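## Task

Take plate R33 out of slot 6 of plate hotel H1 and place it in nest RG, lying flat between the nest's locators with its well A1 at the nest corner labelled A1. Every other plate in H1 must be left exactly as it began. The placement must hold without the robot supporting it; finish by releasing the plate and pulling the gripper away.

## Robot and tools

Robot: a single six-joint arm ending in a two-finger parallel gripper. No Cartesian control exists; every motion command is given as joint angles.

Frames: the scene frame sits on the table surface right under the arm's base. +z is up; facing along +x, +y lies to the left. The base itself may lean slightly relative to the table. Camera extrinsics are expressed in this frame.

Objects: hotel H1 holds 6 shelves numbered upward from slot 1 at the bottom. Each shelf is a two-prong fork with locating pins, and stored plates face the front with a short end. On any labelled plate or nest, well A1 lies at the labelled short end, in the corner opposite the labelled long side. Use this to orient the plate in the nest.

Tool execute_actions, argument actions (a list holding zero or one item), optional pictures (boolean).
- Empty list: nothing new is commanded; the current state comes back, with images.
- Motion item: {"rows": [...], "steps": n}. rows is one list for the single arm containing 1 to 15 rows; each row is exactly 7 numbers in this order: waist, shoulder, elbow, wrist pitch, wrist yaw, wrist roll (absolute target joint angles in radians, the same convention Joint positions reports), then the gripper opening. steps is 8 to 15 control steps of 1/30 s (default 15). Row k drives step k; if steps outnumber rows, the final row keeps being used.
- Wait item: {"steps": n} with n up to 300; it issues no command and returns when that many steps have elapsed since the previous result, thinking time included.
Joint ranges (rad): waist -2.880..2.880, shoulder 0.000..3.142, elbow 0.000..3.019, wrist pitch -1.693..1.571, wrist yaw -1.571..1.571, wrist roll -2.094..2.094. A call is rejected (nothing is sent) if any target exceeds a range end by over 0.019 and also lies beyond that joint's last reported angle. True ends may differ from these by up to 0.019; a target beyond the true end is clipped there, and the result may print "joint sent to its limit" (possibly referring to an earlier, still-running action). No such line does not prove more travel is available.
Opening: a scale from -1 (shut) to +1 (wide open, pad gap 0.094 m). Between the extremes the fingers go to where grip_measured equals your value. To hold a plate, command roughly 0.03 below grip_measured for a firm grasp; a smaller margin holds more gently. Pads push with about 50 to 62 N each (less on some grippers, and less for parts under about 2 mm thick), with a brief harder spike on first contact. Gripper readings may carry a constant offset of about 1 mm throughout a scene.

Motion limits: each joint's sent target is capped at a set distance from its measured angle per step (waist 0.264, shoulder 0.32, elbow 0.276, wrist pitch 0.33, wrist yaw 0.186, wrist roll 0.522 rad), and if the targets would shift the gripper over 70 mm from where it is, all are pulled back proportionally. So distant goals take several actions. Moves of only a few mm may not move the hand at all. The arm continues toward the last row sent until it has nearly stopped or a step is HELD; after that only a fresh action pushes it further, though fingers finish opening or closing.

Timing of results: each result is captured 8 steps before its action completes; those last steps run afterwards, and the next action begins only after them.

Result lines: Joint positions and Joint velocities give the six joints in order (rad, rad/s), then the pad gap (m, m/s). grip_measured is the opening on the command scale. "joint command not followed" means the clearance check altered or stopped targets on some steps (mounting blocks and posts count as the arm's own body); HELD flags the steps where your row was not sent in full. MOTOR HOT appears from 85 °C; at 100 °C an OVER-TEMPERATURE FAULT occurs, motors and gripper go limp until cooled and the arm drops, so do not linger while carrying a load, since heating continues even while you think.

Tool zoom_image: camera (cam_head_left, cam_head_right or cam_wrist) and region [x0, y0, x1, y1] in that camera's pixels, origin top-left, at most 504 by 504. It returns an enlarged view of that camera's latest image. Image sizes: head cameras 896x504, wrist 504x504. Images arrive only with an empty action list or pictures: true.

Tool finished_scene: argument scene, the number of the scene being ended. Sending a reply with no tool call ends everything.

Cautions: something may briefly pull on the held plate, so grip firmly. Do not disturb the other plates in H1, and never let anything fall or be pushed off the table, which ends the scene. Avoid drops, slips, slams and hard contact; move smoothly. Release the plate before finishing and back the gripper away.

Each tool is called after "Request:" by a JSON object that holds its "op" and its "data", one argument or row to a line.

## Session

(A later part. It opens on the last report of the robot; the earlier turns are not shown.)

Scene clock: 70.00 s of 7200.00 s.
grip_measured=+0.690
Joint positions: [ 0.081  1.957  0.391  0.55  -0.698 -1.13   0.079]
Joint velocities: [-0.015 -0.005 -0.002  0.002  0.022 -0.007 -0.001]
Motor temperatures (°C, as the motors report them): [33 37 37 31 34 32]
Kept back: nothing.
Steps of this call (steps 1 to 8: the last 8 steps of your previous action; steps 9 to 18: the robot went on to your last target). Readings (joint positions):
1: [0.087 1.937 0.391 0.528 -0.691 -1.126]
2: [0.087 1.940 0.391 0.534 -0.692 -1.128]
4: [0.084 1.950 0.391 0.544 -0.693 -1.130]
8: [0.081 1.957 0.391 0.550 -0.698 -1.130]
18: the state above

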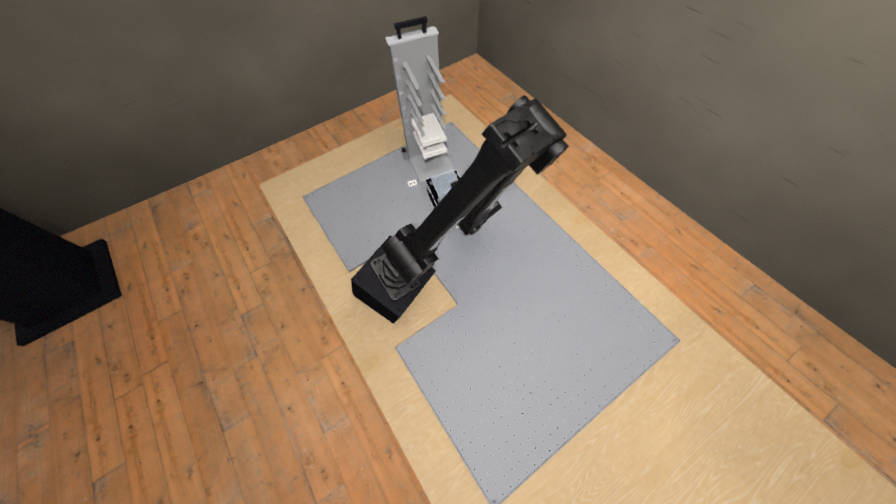

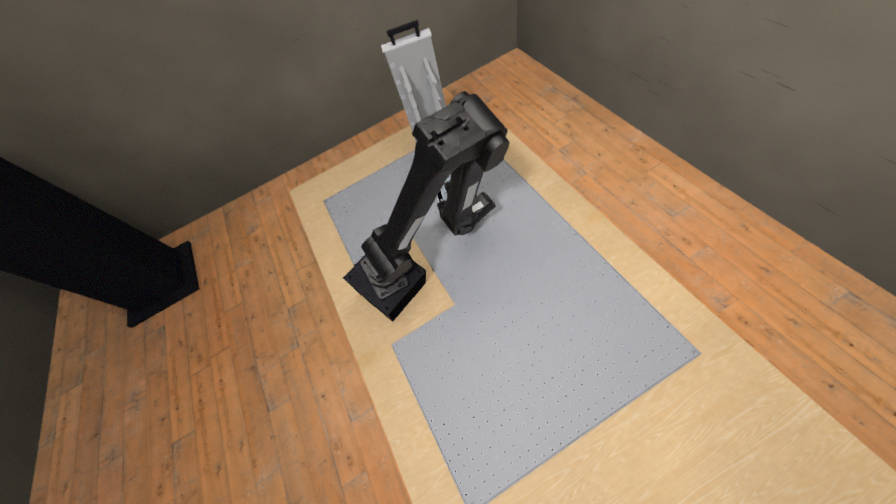

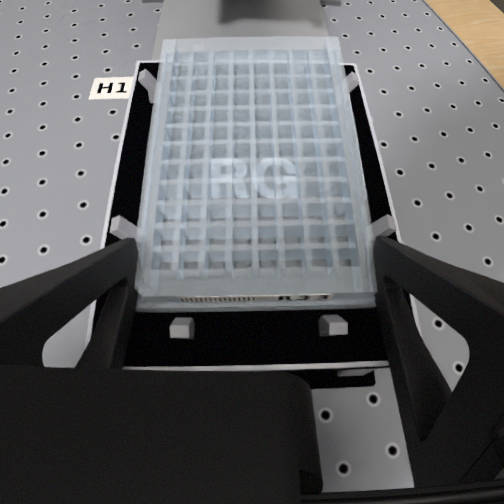

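Request:
{"op": "execute_actions", "data": {
  "actions": [
    {"rows":[[0.064,1.965,0.390,0.563,-0.704,-1.142,0.65],[0.060,1.968,0.390,0.565,-0.711,-1.144,0.65],[0.057,1.972,0.390,0.569,-0.718,-1.146,0.65],[0.053,1.976,0.390,0.573,-0.724,-1.149,0.65],[0.050,1.980,0.390,0.577,-0.730,-1.151,0.65],[0.046,1.984,0.390,0.581,-0.736,-1.153,0.65],[0.043,1.988,0.390,0.585,-0.742,-1.155,0.65],[0.040,1.992,0.390,0.590,-0.748,-1.157,0.65]],"steps":12}
  ]
}}

Request:
{"op": "execute_actions", "data": {
  "actions": [
    {"steps":18}
  ],
  "pictures": true
}}

Scene clock: 72.37 s of 7200.00 s.
grip_measured=+0.690
Joint positions: [ 0.076  1.957  0.391  0.553 -0.716 -1.132  0.079]
Joint velocities: [-0.083  0.015  0.002  0.085 -0.154 -0.066 -0.   ]
Motor temperatures (°C, as the motors report them): [33 37 36 31 34 32]
Steps of this call (steps 1 to 15: the robot went on to your last target; steps 16 to 67: nothing new was sent; steps 68 to 71: the first 4 steps of this action). Readings (joint positions):
68: [0.081 1.957 0.391 0.550 -0.700 -1.130]
69: [0.080 1.957 0.391 0.550 -0.704 -1.130]
71: the state above

Scene clock: 72.97 s of 7200.00 s.
grip_measured=+0.690
Joint positions: [ 0.056  1.976  0.391  0.575 -0.747 -1.144  0.079]
Joint velocities: [-0.005  0.005  0.007 -0.017 -0.051 -0.051  0.001]
Motor temperatures (°C, as the motors report them): [33 37 36 31 34 32]
Kept back: nothing.
Steps of this call (steps 1 to 8: the last 8 steps of your previous action; steps 9 to 18: the robot went on to your last target). Readings (joint positions):
1: [0.074 1.958 0.391 0.556 -0.722 -1.134]
2: [0.071 1.959 0.391 0.560 -0.728 -1.135]
4: [0.063 1.965 0.391 0.568 -0.740 -1.138]
8: [0.056 1.975 0.391 0.574 -0.746 -1.143]
18: the state above

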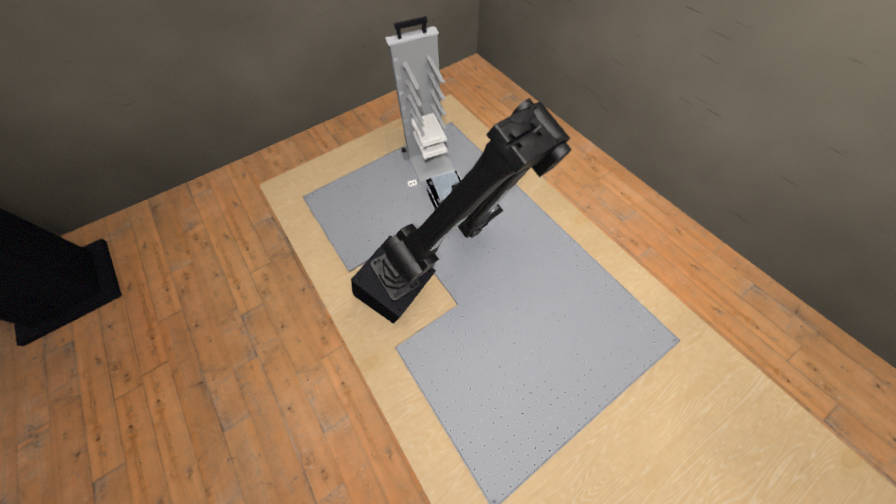

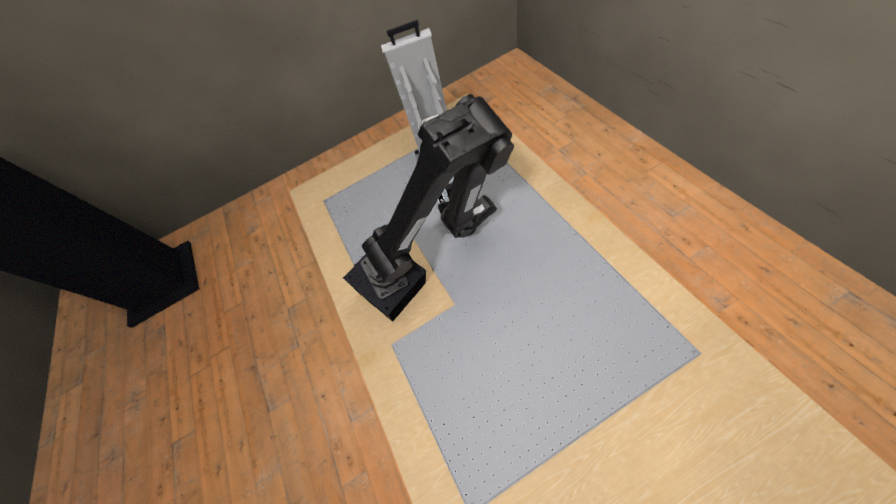

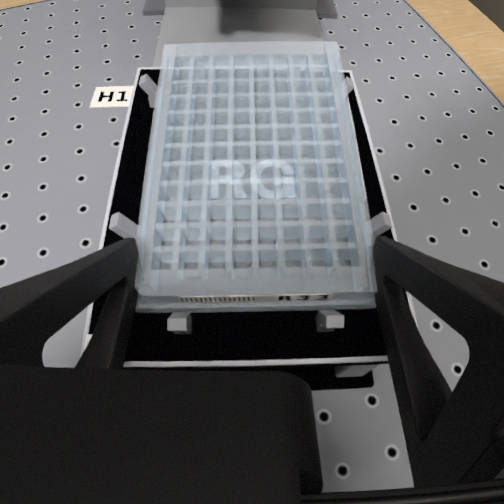

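Request:
{"op": "zoom_image", "data": {
  "camera": "cam_wrist",
  "region": [100, 200, 410, 370]
}}

Request:
{"op": "zoom_image", "data": {
  "camera": "cam_wrist",
  "region": [120, 20, 390, 140]
}}

Region (100, 200, 410, 370) of cam_wrist's 504x504 image, scaled by 1.626, with more detail than that image has; it fills the top 276 rows of this view, and the rest is white.

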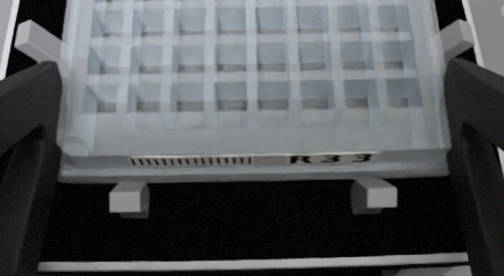

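Region (120, 20, 390, 140) of cam_wrist's 504x504 image, scaled by 1.867, with more detail than that image has.

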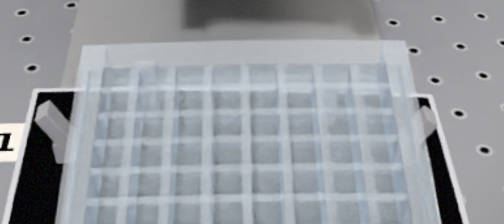

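Request:
{"op": "zoom_image", "data": {
  "camera": "cam_wrist",
  "region": [150, 290, 230, 345]
}}

Request:
{"op": "zoom_image", "data": {
  "camera": "cam_wrist",
  "region": [295, 290, 375, 345]
}}

Region (150, 290, 230, 345) of cam_wrist's 504x504 image, scaled by 6.300, with more detail than that image has; it fills the top 346 rows of this view, and the rest is white.

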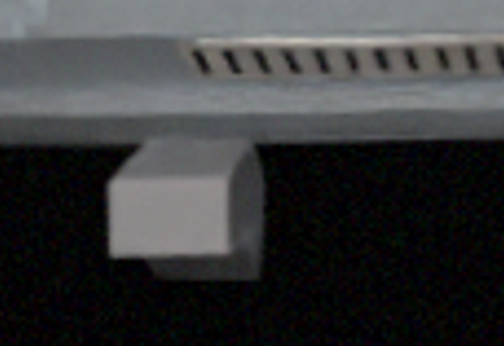

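Region (295, 290, 375, 345) of cam_wrist's 504x504 image, scaled by 6.300, with more detail than that image has; it fills the top 346 rows of this view, and the rest is white.

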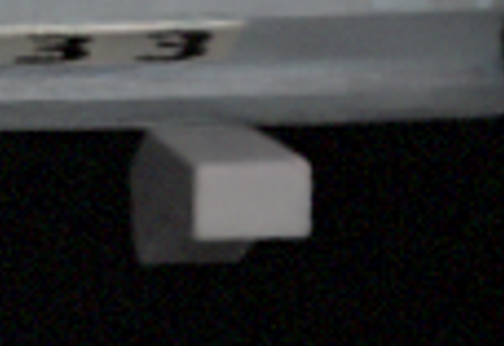

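Request:
{"op": "execute_actions", "data": {
  "actions": [
    {"rows":[[0.044,1.994,0.391,0.594,-0.748,-1.150,0.65],[0.044,1.999,0.391,0.599,-0.748,-1.150,0.65],[0.044,2.004,0.391,0.604,-0.748,-1.150,0.65],[0.044,2.009,0.391,0.609,-0.748,-1.150,0.65]],"steps":9}
  ]
}}

Request:
{"op": "execute_actions", "data": {
  "actions": [
    {"steps":18}
  ],
  "pictures": true
}}

Scene clock: 75.03 s of 7200.00 s.
grip_measured=+0.690
Joint positions: [ 0.056  1.976  0.391  0.576 -0.747 -1.144  0.079]
Joint velocities: [-0.005 -0.024  0.017  0.027  0.051  0.007  0.001]
Motor temperatures (°C, as the motors report them): [33 37 36 31 34 32]
Steps of this call (steps 1 to 15: the robot went on to your last target; steps 16 to 61: nothing new was sent; step 62: the first step of this action). Readings (joint positions):
62: the state above

Scene clock: 75.63 s of 7200.00 s.
grip_measured=+0.690
Joint positions: [ 0.056  1.986  0.391  0.594 -0.753 -1.144  0.079]
Joint velocities: [ 0.015  0.005 -0.012 -0.007 -0.007  0.037  0.   ]
Motor temperatures (°C, as the motors report them): [33 37 36 31 34 32]
Kept back: nothing.
Steps of this call (steps 1 to 8: the last 8 steps of your previous action; steps 9 to 18: the robot went on to your last target). Readings (joint positions):
1: [0.056 1.977 0.391 0.577 -0.747 -1.144]
2: [0.056 1.978 0.391 0.581 -0.748 -1.144]
4: [0.056 1.983 0.391 0.589 -0.751 -1.144]
8: [0.056 1.986 0.391 0.594 -0.753 -1.144]
18: the state above

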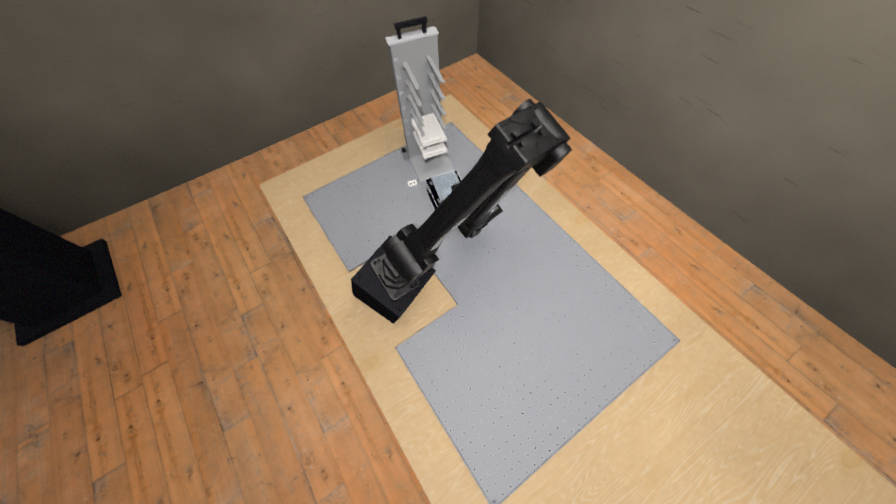

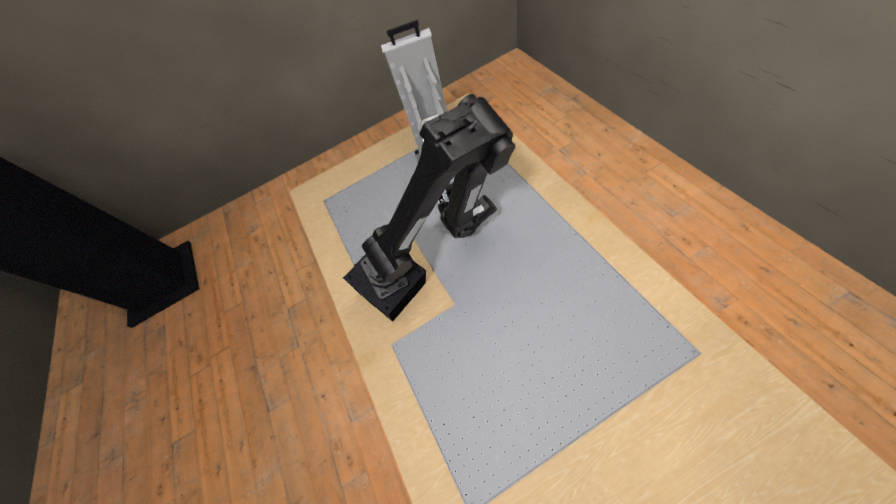

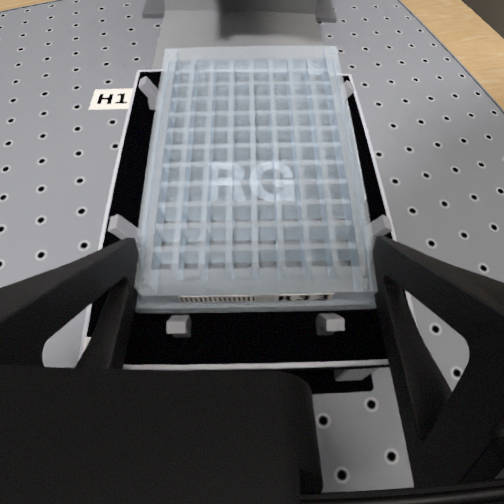

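Request:
{"op": "zoom_image", "data": {
  "camera": "cam_wrist",
  "region": [100, 200, 410, 370]
}}

Request:
{"op": "zoom_image", "data": {
  "camera": "cam_wrist",
  "region": [120, 20, 390, 140]
}}

Region (100, 200, 410, 370) of cam_wrist's 504x504 image, scaled by 1.626, with more detail than that image has; it fills the top 276 rows of this view, and the rest is white.

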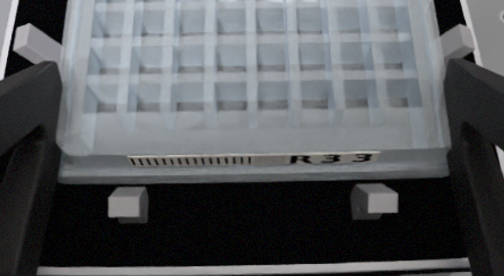

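Region (120, 20, 390, 140) of cam_wrist's 504x504 image, scaled by 1.867, with more detail than that image has.

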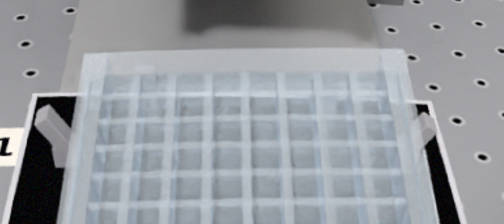

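Request:
{"op": "execute_actions", "data": {
  "actions": [
    {"rows":[[0.056,1.980,0.391,0.585,-0.748,-1.150,0.65],[0.056,1.973,0.391,0.576,-0.748,-1.150,0.65],[0.060,1.966,0.391,0.568,-0.748,-1.150,0.65],[0.065,1.966,0.391,0.564,-0.748,-1.150,0.65],[0.070,1.966,0.391,0.564,-0.748,-1.150,0.65],[0.074,1.966,0.391,0.564,-0.748,-1.150,0.65],[0.077,1.966,0.391,0.564,-0.748,-1.150,0.65]],"steps":14}
  ]
}}

Request:
{"op": "execute_actions", "data": {
  "actions": [
    {"steps":15}
  ],
  "pictures": true
}}

Scene clock: 77.30 s of 7200.00 s.
grip_measured=+0.690
Joint positions: [ 0.056  1.978  0.391  0.577 -0.75  -1.144  0.079]
Joint velocities: [-0.005 -0.024  0.002 -0.066 -0.037 -0.022 -0.001]
Motor temperatures (°C, as the motors report them): [33 37 36 31 34 32]
Steps of this call (steps 1 to 15: the robot went on to your last target; steps 16 to 44: nothing new was sent; steps 45 to 50: the first 6 steps of this action). Readings (joint positions):
45: [0.056 1.986 0.391 0.594 -0.754 -1.144]
46: [0.056 1.986 0.391 0.592 -0.754 -1.144]
48: [0.056 1.981 0.391 0.584 -0.752 -1.144]
50: the state above

Scene clock: 77.80 s of 7200.00 s.
grip_measured=+0.690
Joint positions: [ 0.06   1.978  0.391  0.574 -0.748 -1.144  0.079]
Joint velocities: [-0.015 -0.005 -0.007  0.012 -0.11  -0.022  0.   ]
Motor temperatures (°C, as the motors report them): [33 37 36 31 34 32]
Kept back: nothing.
Steps of this call (steps 1 to 8: the last 8 steps of your previous action; steps 9 to 15: the robot went on to your last target). Readings (joint positions):
1: [0.056 1.978 0.391 0.576 -0.749 -1.144]
2: [0.057 1.978 0.391 0.575 -0.749 -1.144]
4: [0.059 1.978 0.391 0.574 -0.749 -1.144]
8: [0.060 1.978 0.391 0.574 -0.748 -1.144]
15: the state above
The arm was judged still, so your last target was given up. Only a new action makes it travel on or press farther. Fingers that are still opening or closing keep moving.

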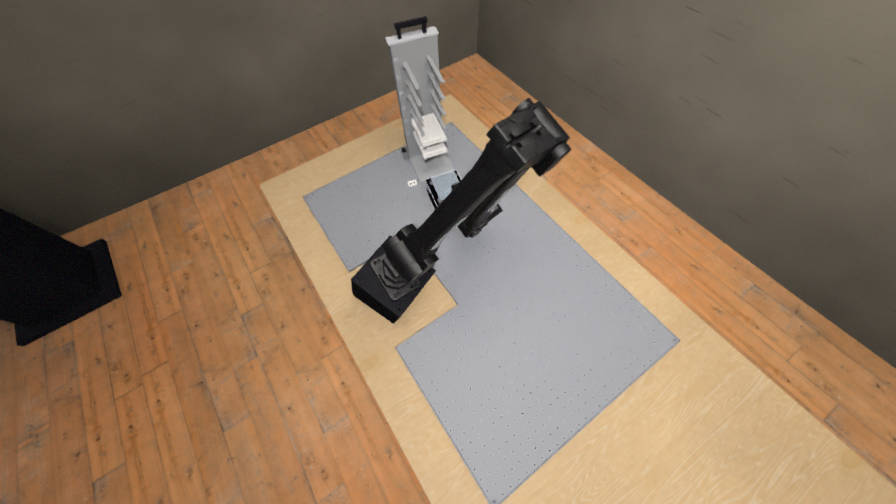

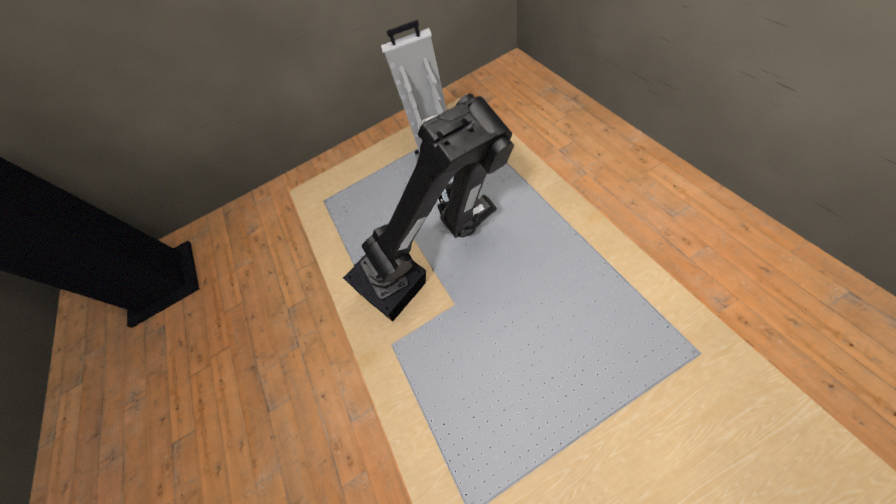

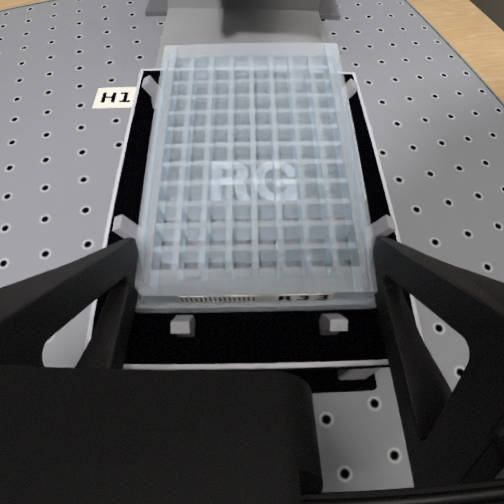

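Request:
{"op": "zoom_image", "data": {
  "camera": "cam_wrist",
  "region": [150, 290, 370, 350]
}}

Request:
{"op": "zoom_image", "data": {
  "camera": "cam_wrist",
  "region": [120, 20, 390, 140]
}}

Region (150, 290, 370, 350) of cam_wrist's 504x504 image, scaled by 2.291, with more detail than that image has; it fills the top 137 rows of this view, and the rest is white.

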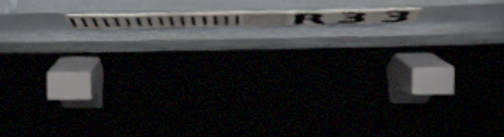

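Region (120, 20, 390, 140) of cam_wrist's 504x504 image, scaled by 1.867, with more detail than that image has.

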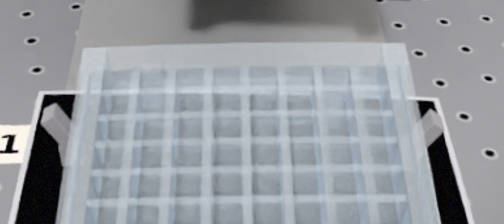

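Request:
{"op": "execute_actions", "data": {
  "actions": [
    {"rows":[[0.050,1.985,0.415,0.585,-0.749,-1.152,0.65],[0.047,1.990,0.419,0.590,-0.749,-1.153,0.65],[0.045,1.995,0.422,0.594,-0.750,-1.154,0.65],[0.043,2.000,0.424,0.598,-0.750,-1.155,0.65],[0.041,2.005,0.426,0.602,-0.751,-1.156,0.65],[0.040,2.010,0.428,0.606,-0.751,-1.157,0.65],[0.039,2.015,0.430,0.609,-0.751,-1.158,0.65]],"steps":12}
  ]
}}

Request:
{"op": "execute_actions", "data": {
  "actions": [
    {"steps":15}
  ],
  "pictures": true
}}

Scene clock: 79.90 s of 7200.00 s.
grip_measured=+0.690
Joint positions: [ 0.06   1.979  0.399  0.574 -0.753 -1.144  0.079]
Joint velocities: [ 0.005  0.034  0.017  0.012  0.022 -0.051 -0.   ]
Motor temperatures (°C, as the motors report them): [33 37 36 31 34 32]
Steps of this call (steps 1 to 59: nothing new was sent; steps 60 to 63: the first 4 steps of this action). Readings (joint positions):
60: [0.060 1.978 0.393 0.574 -0.748 -1.144]
61: [0.060 1.978 0.396 0.574 -0.748 -1.144]
63: the state above

Scene clock: 80.40 s of 7200.00 s.
grip_measured=+0.690
Joint positions: [ 0.06   1.993  0.402  0.589 -0.764 -1.146  0.079]
Joint velocities: [ 0.005 -0.024  0.007 -0.022 -0.007 -0.066  0.001]
Motor temperatures (°C, as the motors report them): [33 37 36 31 34 32]
Kept back: nothing.
Steps of this call (steps 1 to 8: the last 8 steps of your previous action; steps 9 to 15: the robot went on to your last target). Readings (joint positions):
1: [0.060 1.981 0.399 0.576 -0.754 -1.145]
2: [0.060 1.984 0.400 0.579 -0.756 -1.145]
4: [0.060 1.990 0.402 0.586 -0.762 -1.146]
8: [0.060 1.993 0.402 0.589 -0.764 -1.146]
15: the state above

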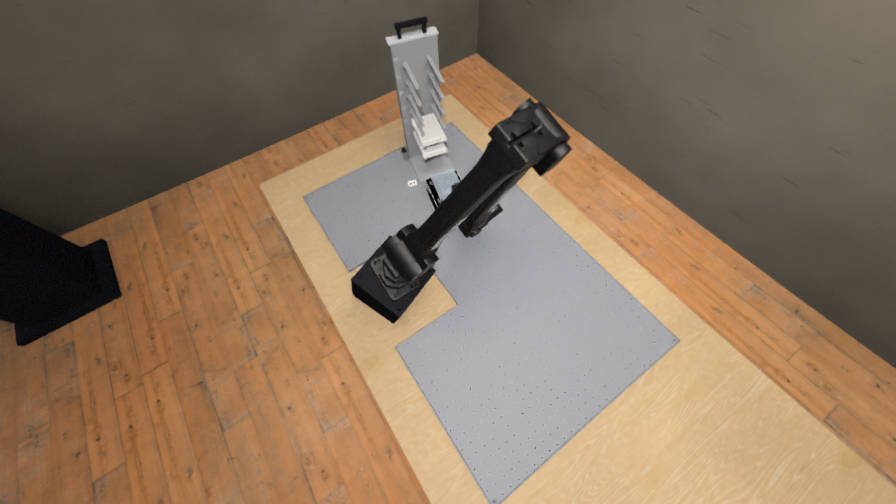

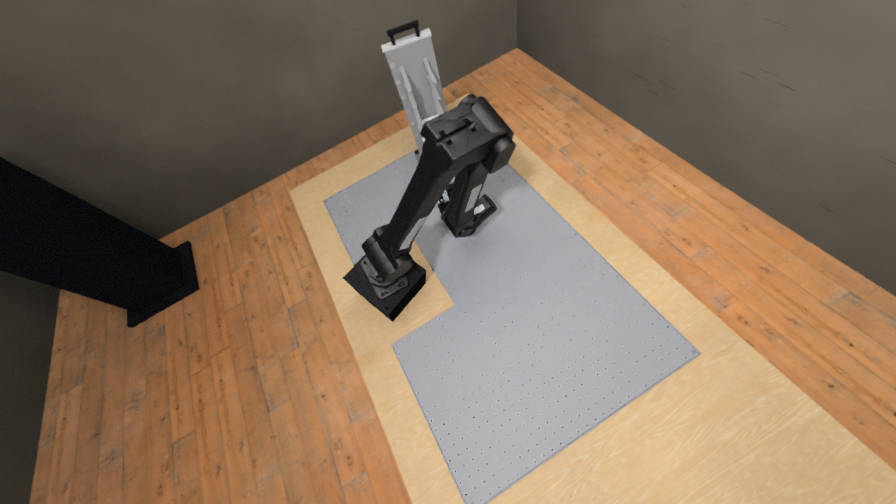

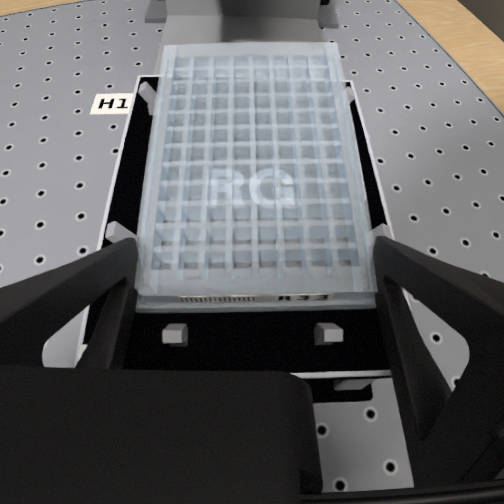

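Request:
{"op": "execute_actions", "data": {
  "actions": [
    {"rows":[[0.046,1.990,0.400,0.592,-0.752,-1.150,0.65],[0.045,1.990,0.398,0.592,-0.751,-1.150,0.65],[0.044,1.992,0.396,0.593,-0.750,-1.150,0.65],[0.043,1.994,0.394,0.594,-0.750,-1.150,0.65],[0.042,1.996,0.392,0.595,-0.750,-1.150,0.65]],"steps":12}
  ]
}}

Request:
{"op": "execute_actions", "data": {
  "actions": [
    {"steps":12}
  ],
  "pictures": true
}}

Scene clock: 81.37 s of 7200.00 s.
grip_measured=+0.690
Joint positions: [ 0.06   1.993  0.4    0.589 -0.764 -1.146  0.079]
Joint velocities: [-0.005 -0.005 -0.017 -0.017  0.022  0.037  0.   ]
Motor temperatures (°C, as the motors report them): [33 37 36 31 34 32]
Steps of this call (steps 1 to 15: the robot went on to your last target; steps 16 to 25: nothing new was sent; steps 26 to 29: the first 4 steps of this action). Readings (joint positions):
26: [0.060 1.993 0.401 0.589 -0.764 -1.146]
27: [0.060 1.993 0.400 0.589 -0.764 -1.146]
29: the state above

Scene clock: 81.77 s of 7200.00 s.
grip_measured=+0.690
Joint positions: [ 0.06   1.993  0.4    0.589 -0.764 -1.146  0.079]
Joint velocities: [ 0.005 -0.005 -0.017 -0.002  0.066 -0.037 -0.   ]
Motor temperatures (°C, as the motors report them): [33 37 36 31 34 32]
Kept back: nothing.
Steps of this call (steps 1 to 8: the last 8 steps of your previous action; steps 9 to 12: the robot went on to your last target). Readings (joint positions):
1: [0.060 1.993 0.400 0.589 -0.764 -1.146]
2: [0.060 1.993 0.400 0.589 -0.764 -1.146]
4: [0.060 1.993 0.400 0.589 -0.764 -1.146]
8: [0.060 1.993 0.400 0.589 -0.764 -1.146]
12: the state above

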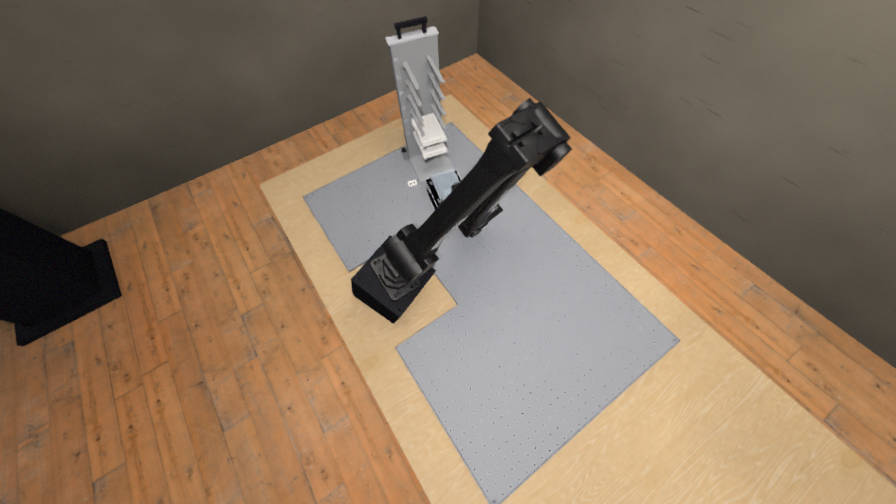

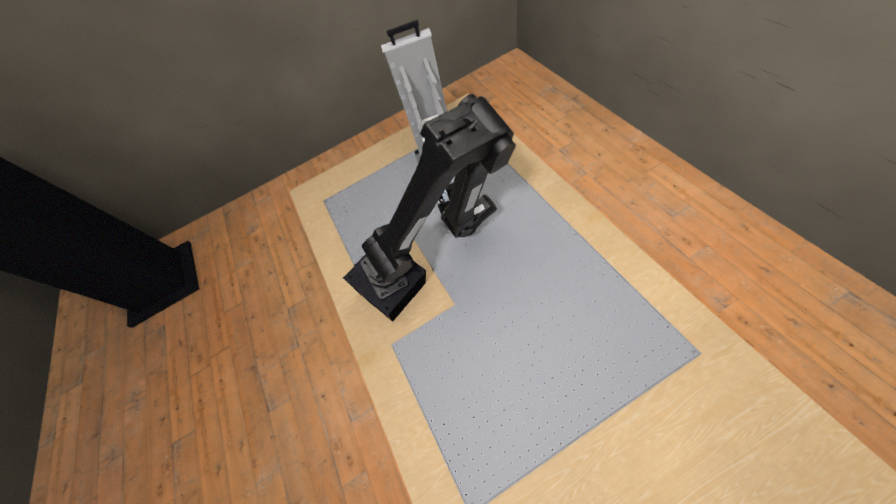

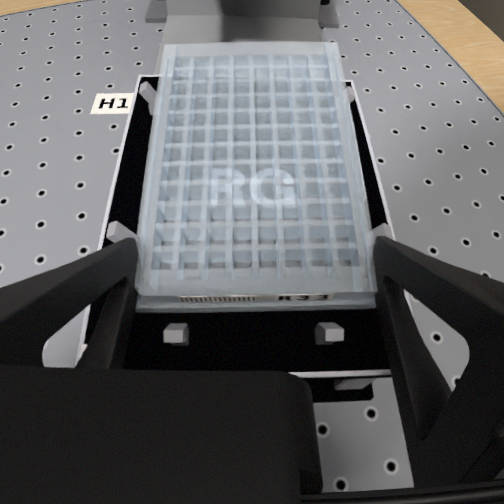

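Request:
{"op": "execute_actions", "data": {
  "actions": [
    {"rows":[[0.060,1.985,0.392,0.585,-0.750,-1.148,0.65],[0.060,1.978,0.391,0.576,-0.749,-1.148,0.65],[0.060,1.972,0.390,0.568,-0.748,-1.148,0.65],[0.060,1.967,0.389,0.563,-0.748,-1.148,0.65],[0.060,1.965,0.388,0.562,-0.748,-1.148,0.65]],"steps":12}
  ]
}}

Request:
{"op": "execute_actions", "data": {
  "actions": [
    {"steps":14}
  ],
  "pictures": true
}}

Scene clock: 82.27 s of 7200.00 s.
grip_measured=+0.690
Joint positions: [ 0.06   1.986  0.397  0.582 -0.757 -1.146  0.079]
Joint velocities: [ 0.005 -0.112 -0.037 -0.139  0.037 -0.037  0.   ]
Motor temperatures (°C, as the motors report them): [33 37 36 31 34 32]
Steps of this call (steps 1 to 11: the robot went on to your last target; steps 12 to 15: the first 4 steps of this action). Readings (joint positions):
12: [0.060 1.992 0.400 0.589 -0.764 -1.146]
13: [0.060 1.991 0.399 0.589 -0.762 -1.146]
15: the state above

Scene clock: 82.73 s of 7200.00 s.
grip_measured=+0.690
Joint positions: [ 0.06   1.977  0.393  0.571 -0.749 -1.146  0.079]
Joint velocities: [-0.005  0.005 -0.017 -0.027  0.007  0.022  0.   ]
Motor temperatures (°C, as the motors report them): [33 37 36 31 34 32]
Kept back: nothing.
Steps of this call (steps 1 to 8: the last 8 steps of your previous action; steps 9 to 14: the robot went on to your last target). Readings (joint positions):
1: [0.060 1.983 0.396 0.578 -0.754 -1.146]
2: [0.060 1.980 0.395 0.576 -0.751 -1.146]
4: [0.060 1.977 0.394 0.573 -0.749 -1.146]
8: [0.060 1.977 0.393 0.571 -0.749 -1.146]
14: the state above

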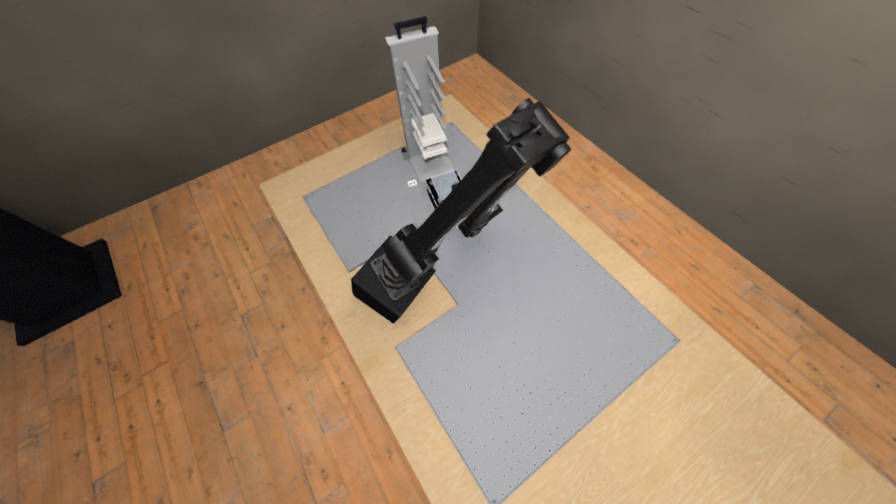

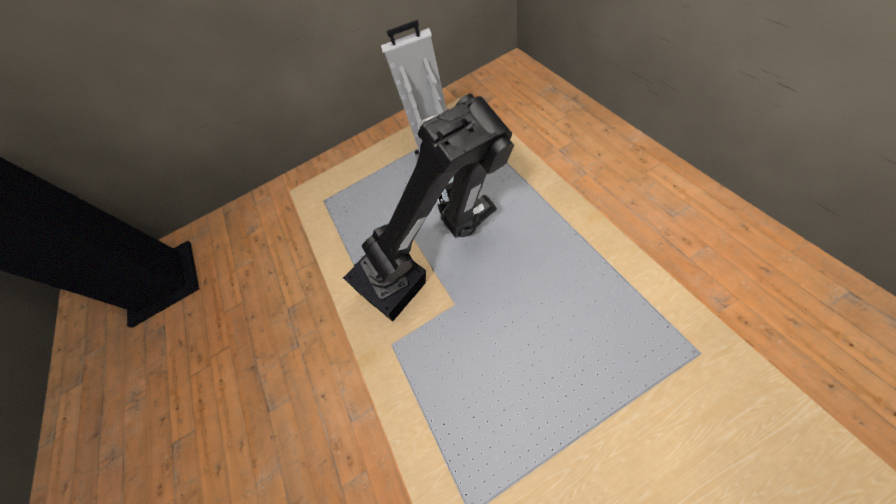

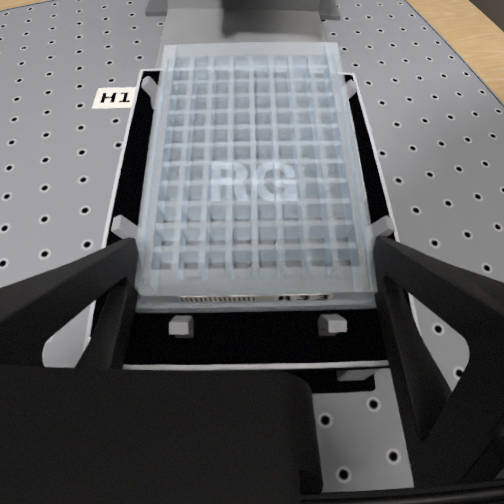

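Request:
{"op": "execute_actions", "data": {
  "actions": [
    {"rows":[[0.047,1.987,0.412,0.584,-0.749,-1.153,0.65],[0.046,1.992,0.413,0.588,-0.750,-1.154,0.65],[0.044,1.997,0.414,0.592,-0.750,-1.155,0.65],[0.043,2.002,0.415,0.596,-0.751,-1.156,0.65],[0.042,2.007,0.416,0.600,-0.751,-1.157,0.65],[0.040,2.012,0.417,0.604,-0.752,-1.158,0.65]],"steps":11}
  ]
}}

Request:
{"op": "execute_actions", "data": {
  "actions": [
    {"steps":14}
  ],
  "pictures": true
}}

Scene clock: 84.23 s of 7200.00 s.
grip_measured=+0.690
Joint positions: [ 0.06   1.977  0.398  0.571 -0.751 -1.146  0.079]
Joint velocities: [-0.005  0.015  0.027 -0.002 -0.095 -0.051  0.   ]
Motor temperatures (°C, as the motors report them): [33 37 36 31 34 31]
Steps of this call (steps 1 to 30: the robot went on to your last target; steps 31 to 42: nothing new was sent; steps 43 to 45: the first 3 steps of this action). Readings (joint positions):
43: [0.060 1.977 0.394 0.571 -0.749 -1.146]
44: [0.060 1.977 0.396 0.571 -0.749 -1.146]
45: the state above

Scene clock: 84.70 s of 7200.00 s.
grip_measured=+0.690
Joint positions: [ 0.06   1.99   0.399  0.587 -0.76  -1.146  0.079]
Joint velocities: [ 0.015  0.005 -0.007 -0.012  0.037 -0.007 -0.   ]
Motor temperatures (°C, as the motors report them): [33 37 36 31 34 31]
Kept back: nothing.
Steps of this call (steps 1 to 8: the last 8 steps of your previous action; steps 9 to 14: the robot went on to your last target). Readings (joint positions):
1: [0.060 1.979 0.398 0.573 -0.752 -1.146]
2: [0.060 1.981 0.398 0.576 -0.752 -1.146]
4: [0.060 1.987 0.399 0.583 -0.757 -1.146]
8: [0.060 1.990 0.399 0.587 -0.760 -1.146]
14: the state above

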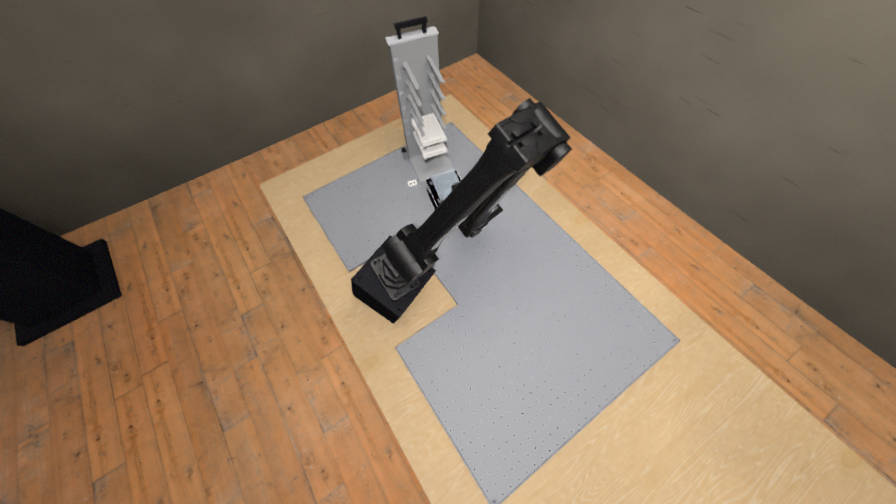

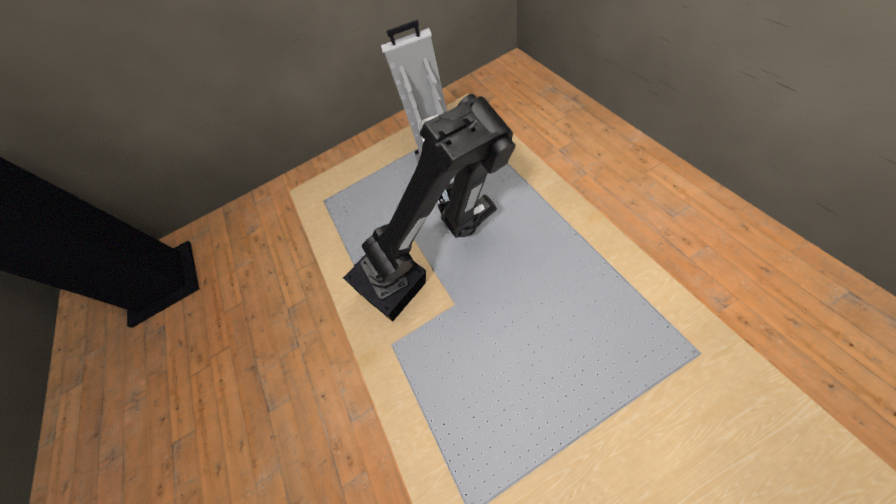

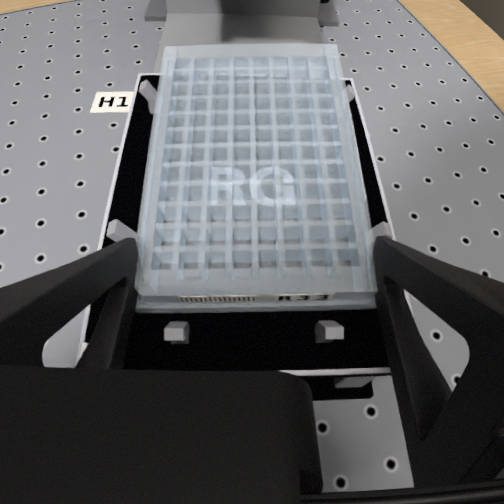

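Request:
{"op": "execute_actions", "data": {
  "actions": [
    {"rows":[[0.040,1.988,0.399,0.580,-0.752,-1.158,0.65],[0.039,1.984,0.399,0.574,-0.752,-1.158,0.65],[0.038,1.984,0.399,0.570,-0.752,-1.158,0.65],[0.037,1.986,0.399,0.567,-0.752,-1.158,0.65],[0.036,1.988,0.399,0.566,-0.752,-1.158,0.65],[0.035,1.990,0.399,0.566,-0.752,-1.158,0.65]],"steps":13}
  ]
}}

Request:
{"op": "execute_actions", "data": {
  "actions": [
    {"steps":14}
  ],
  "pictures": true
}}

Scene clock: 87.53 s of 7200.00 s.
grip_measured=+0.690
Joint positions: [ 0.059  1.989  0.399  0.583 -0.76  -1.146  0.079]
Joint velocities: [ 0.005 -0.005  0.017 -0.012 -0.037  0.007 -0.002]
Motor temperatures (°C, as the motors report them): [33 37 36 31 34 32]
Steps of this call (steps 1 to 30: the robot went on to your last target; steps 31 to 80: nothing new was sent; steps 81 to 85: the first 5 steps of this action). Readings (joint positions):
81: [0.060 1.990 0.399 0.587 -0.760 -1.146]
82: [0.060 1.990 0.399 0.586 -0.760 -1.146]
84: [0.059 1.989 0.399 0.584 -0.760 -1.146]
85: the state above

Scene clock: 88.00 s of 7200.00 s.
grip_measured=+0.690
Joint positions: [ 0.058  1.989  0.399  0.581 -0.76  -1.146  0.079]
Joint velocities: [-0.015 -0.015  0.002 -0.012 -0.007  0.051 -0.   ]
Motor temperatures (°C, as the motors report them): [33 37 36 31 34 32]
Kept back: nothing.
Steps of this call (steps 1 to 8: the last 8 steps of your previous action; steps 9 to 14: the robot went on to your last target). Readings (joint positions):
1: [0.058 1.989 0.399 0.582 -0.760 -1.146]
2: [0.058 1.989 0.399 0.582 -0.760 -1.146]
4: [0.058 1.989 0.399 0.581 -0.760 -1.146]
8: [0.058 1.989 0.399 0.581 -0.760 -1.146]
14: the state above

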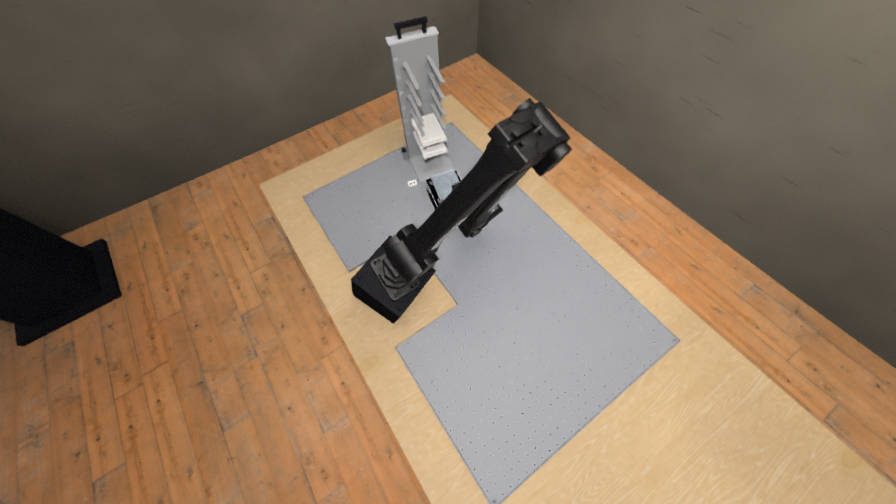

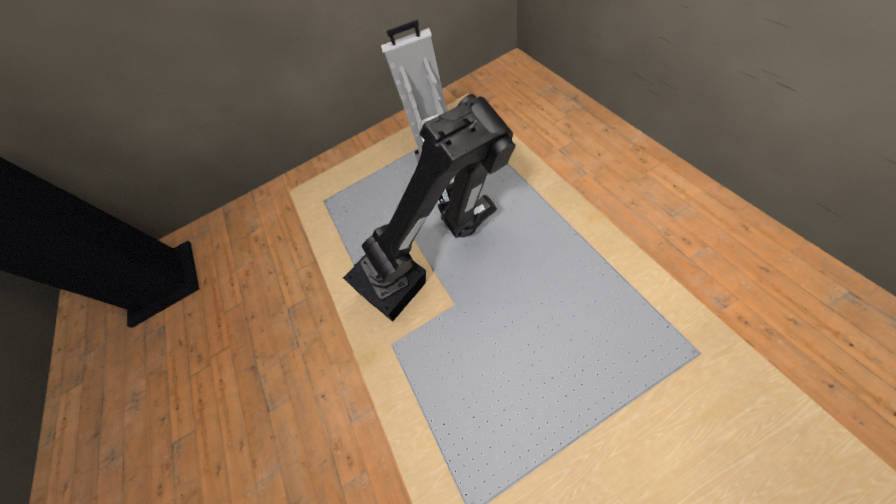

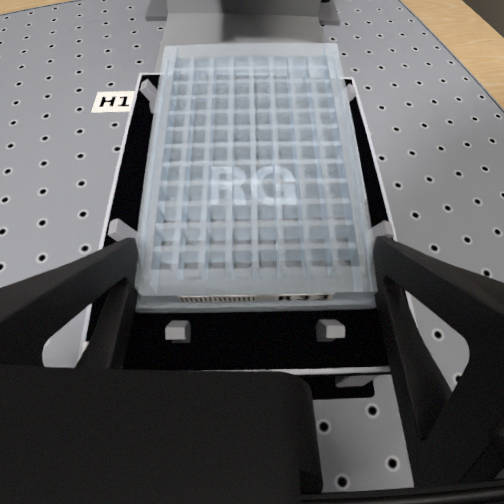

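Request:
{"op": "zoom_image", "data": {
  "camera": "cam_wrist",
  "region": [290, 30, 410, 130]
}}

Request:
{"op": "zoom_image", "data": {
  "camera": "cam_wrist",
  "region": [120, 30, 240, 130]
}}

Request:
{"op": "zoom_image", "data": {
  "camera": "cam_wrist",
  "region": [340, 190, 420, 260]
}}

Request:
{"op": "zoom_image", "data": {
  "camera": "cam_wrist",
  "region": [90, 190, 170, 260]
}}

Region (290, 30, 410, 130) of cam_wrist's 504x504 image, scaled by 4.200, with more detail than that image has.

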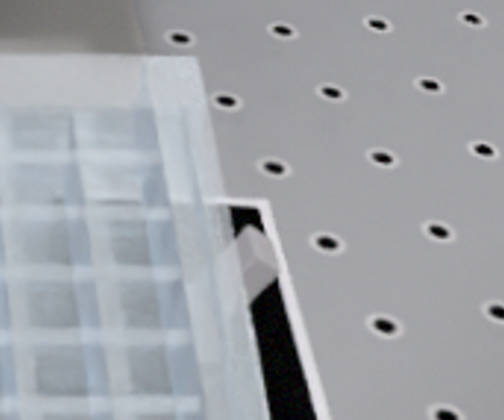

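Region (120, 30, 240, 130) of cam_wrist's 504x504 image, scaled by 4.200, with more detail than that image has.

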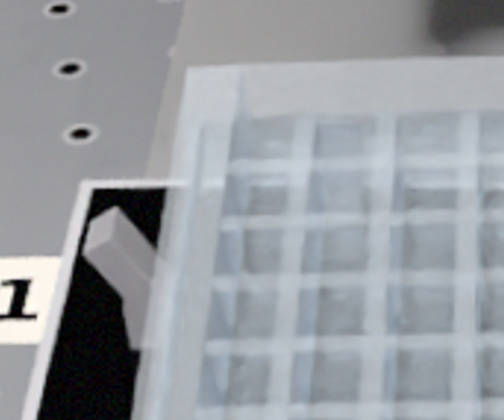

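Region (340, 190, 420, 260) of cam_wrist's 504x504 image, scaled by 6.300, with more detail than that image has; it fills the top 441 rows of this view, and the rest is white.

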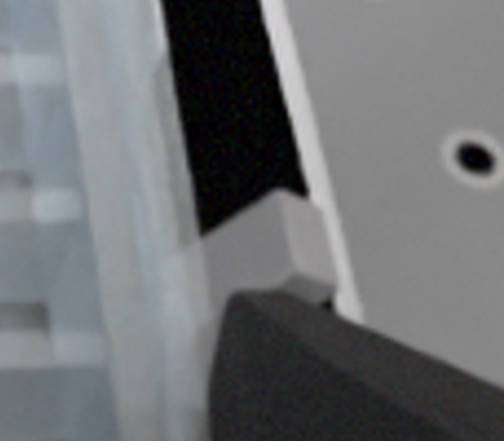

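Region (90, 190, 170, 260) of cam_wrist's 504x504 image, scaled by 6.300, with more detail than that image has; it fills the top 441 rows of this view, and the rest is white.

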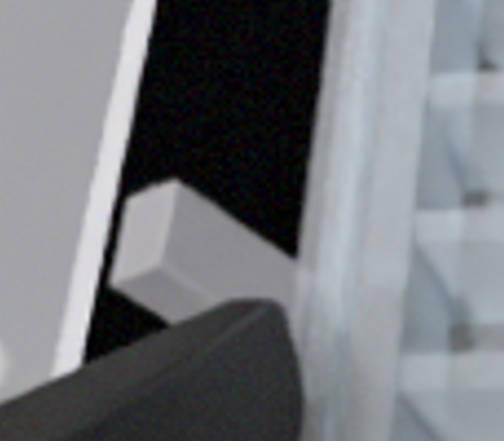

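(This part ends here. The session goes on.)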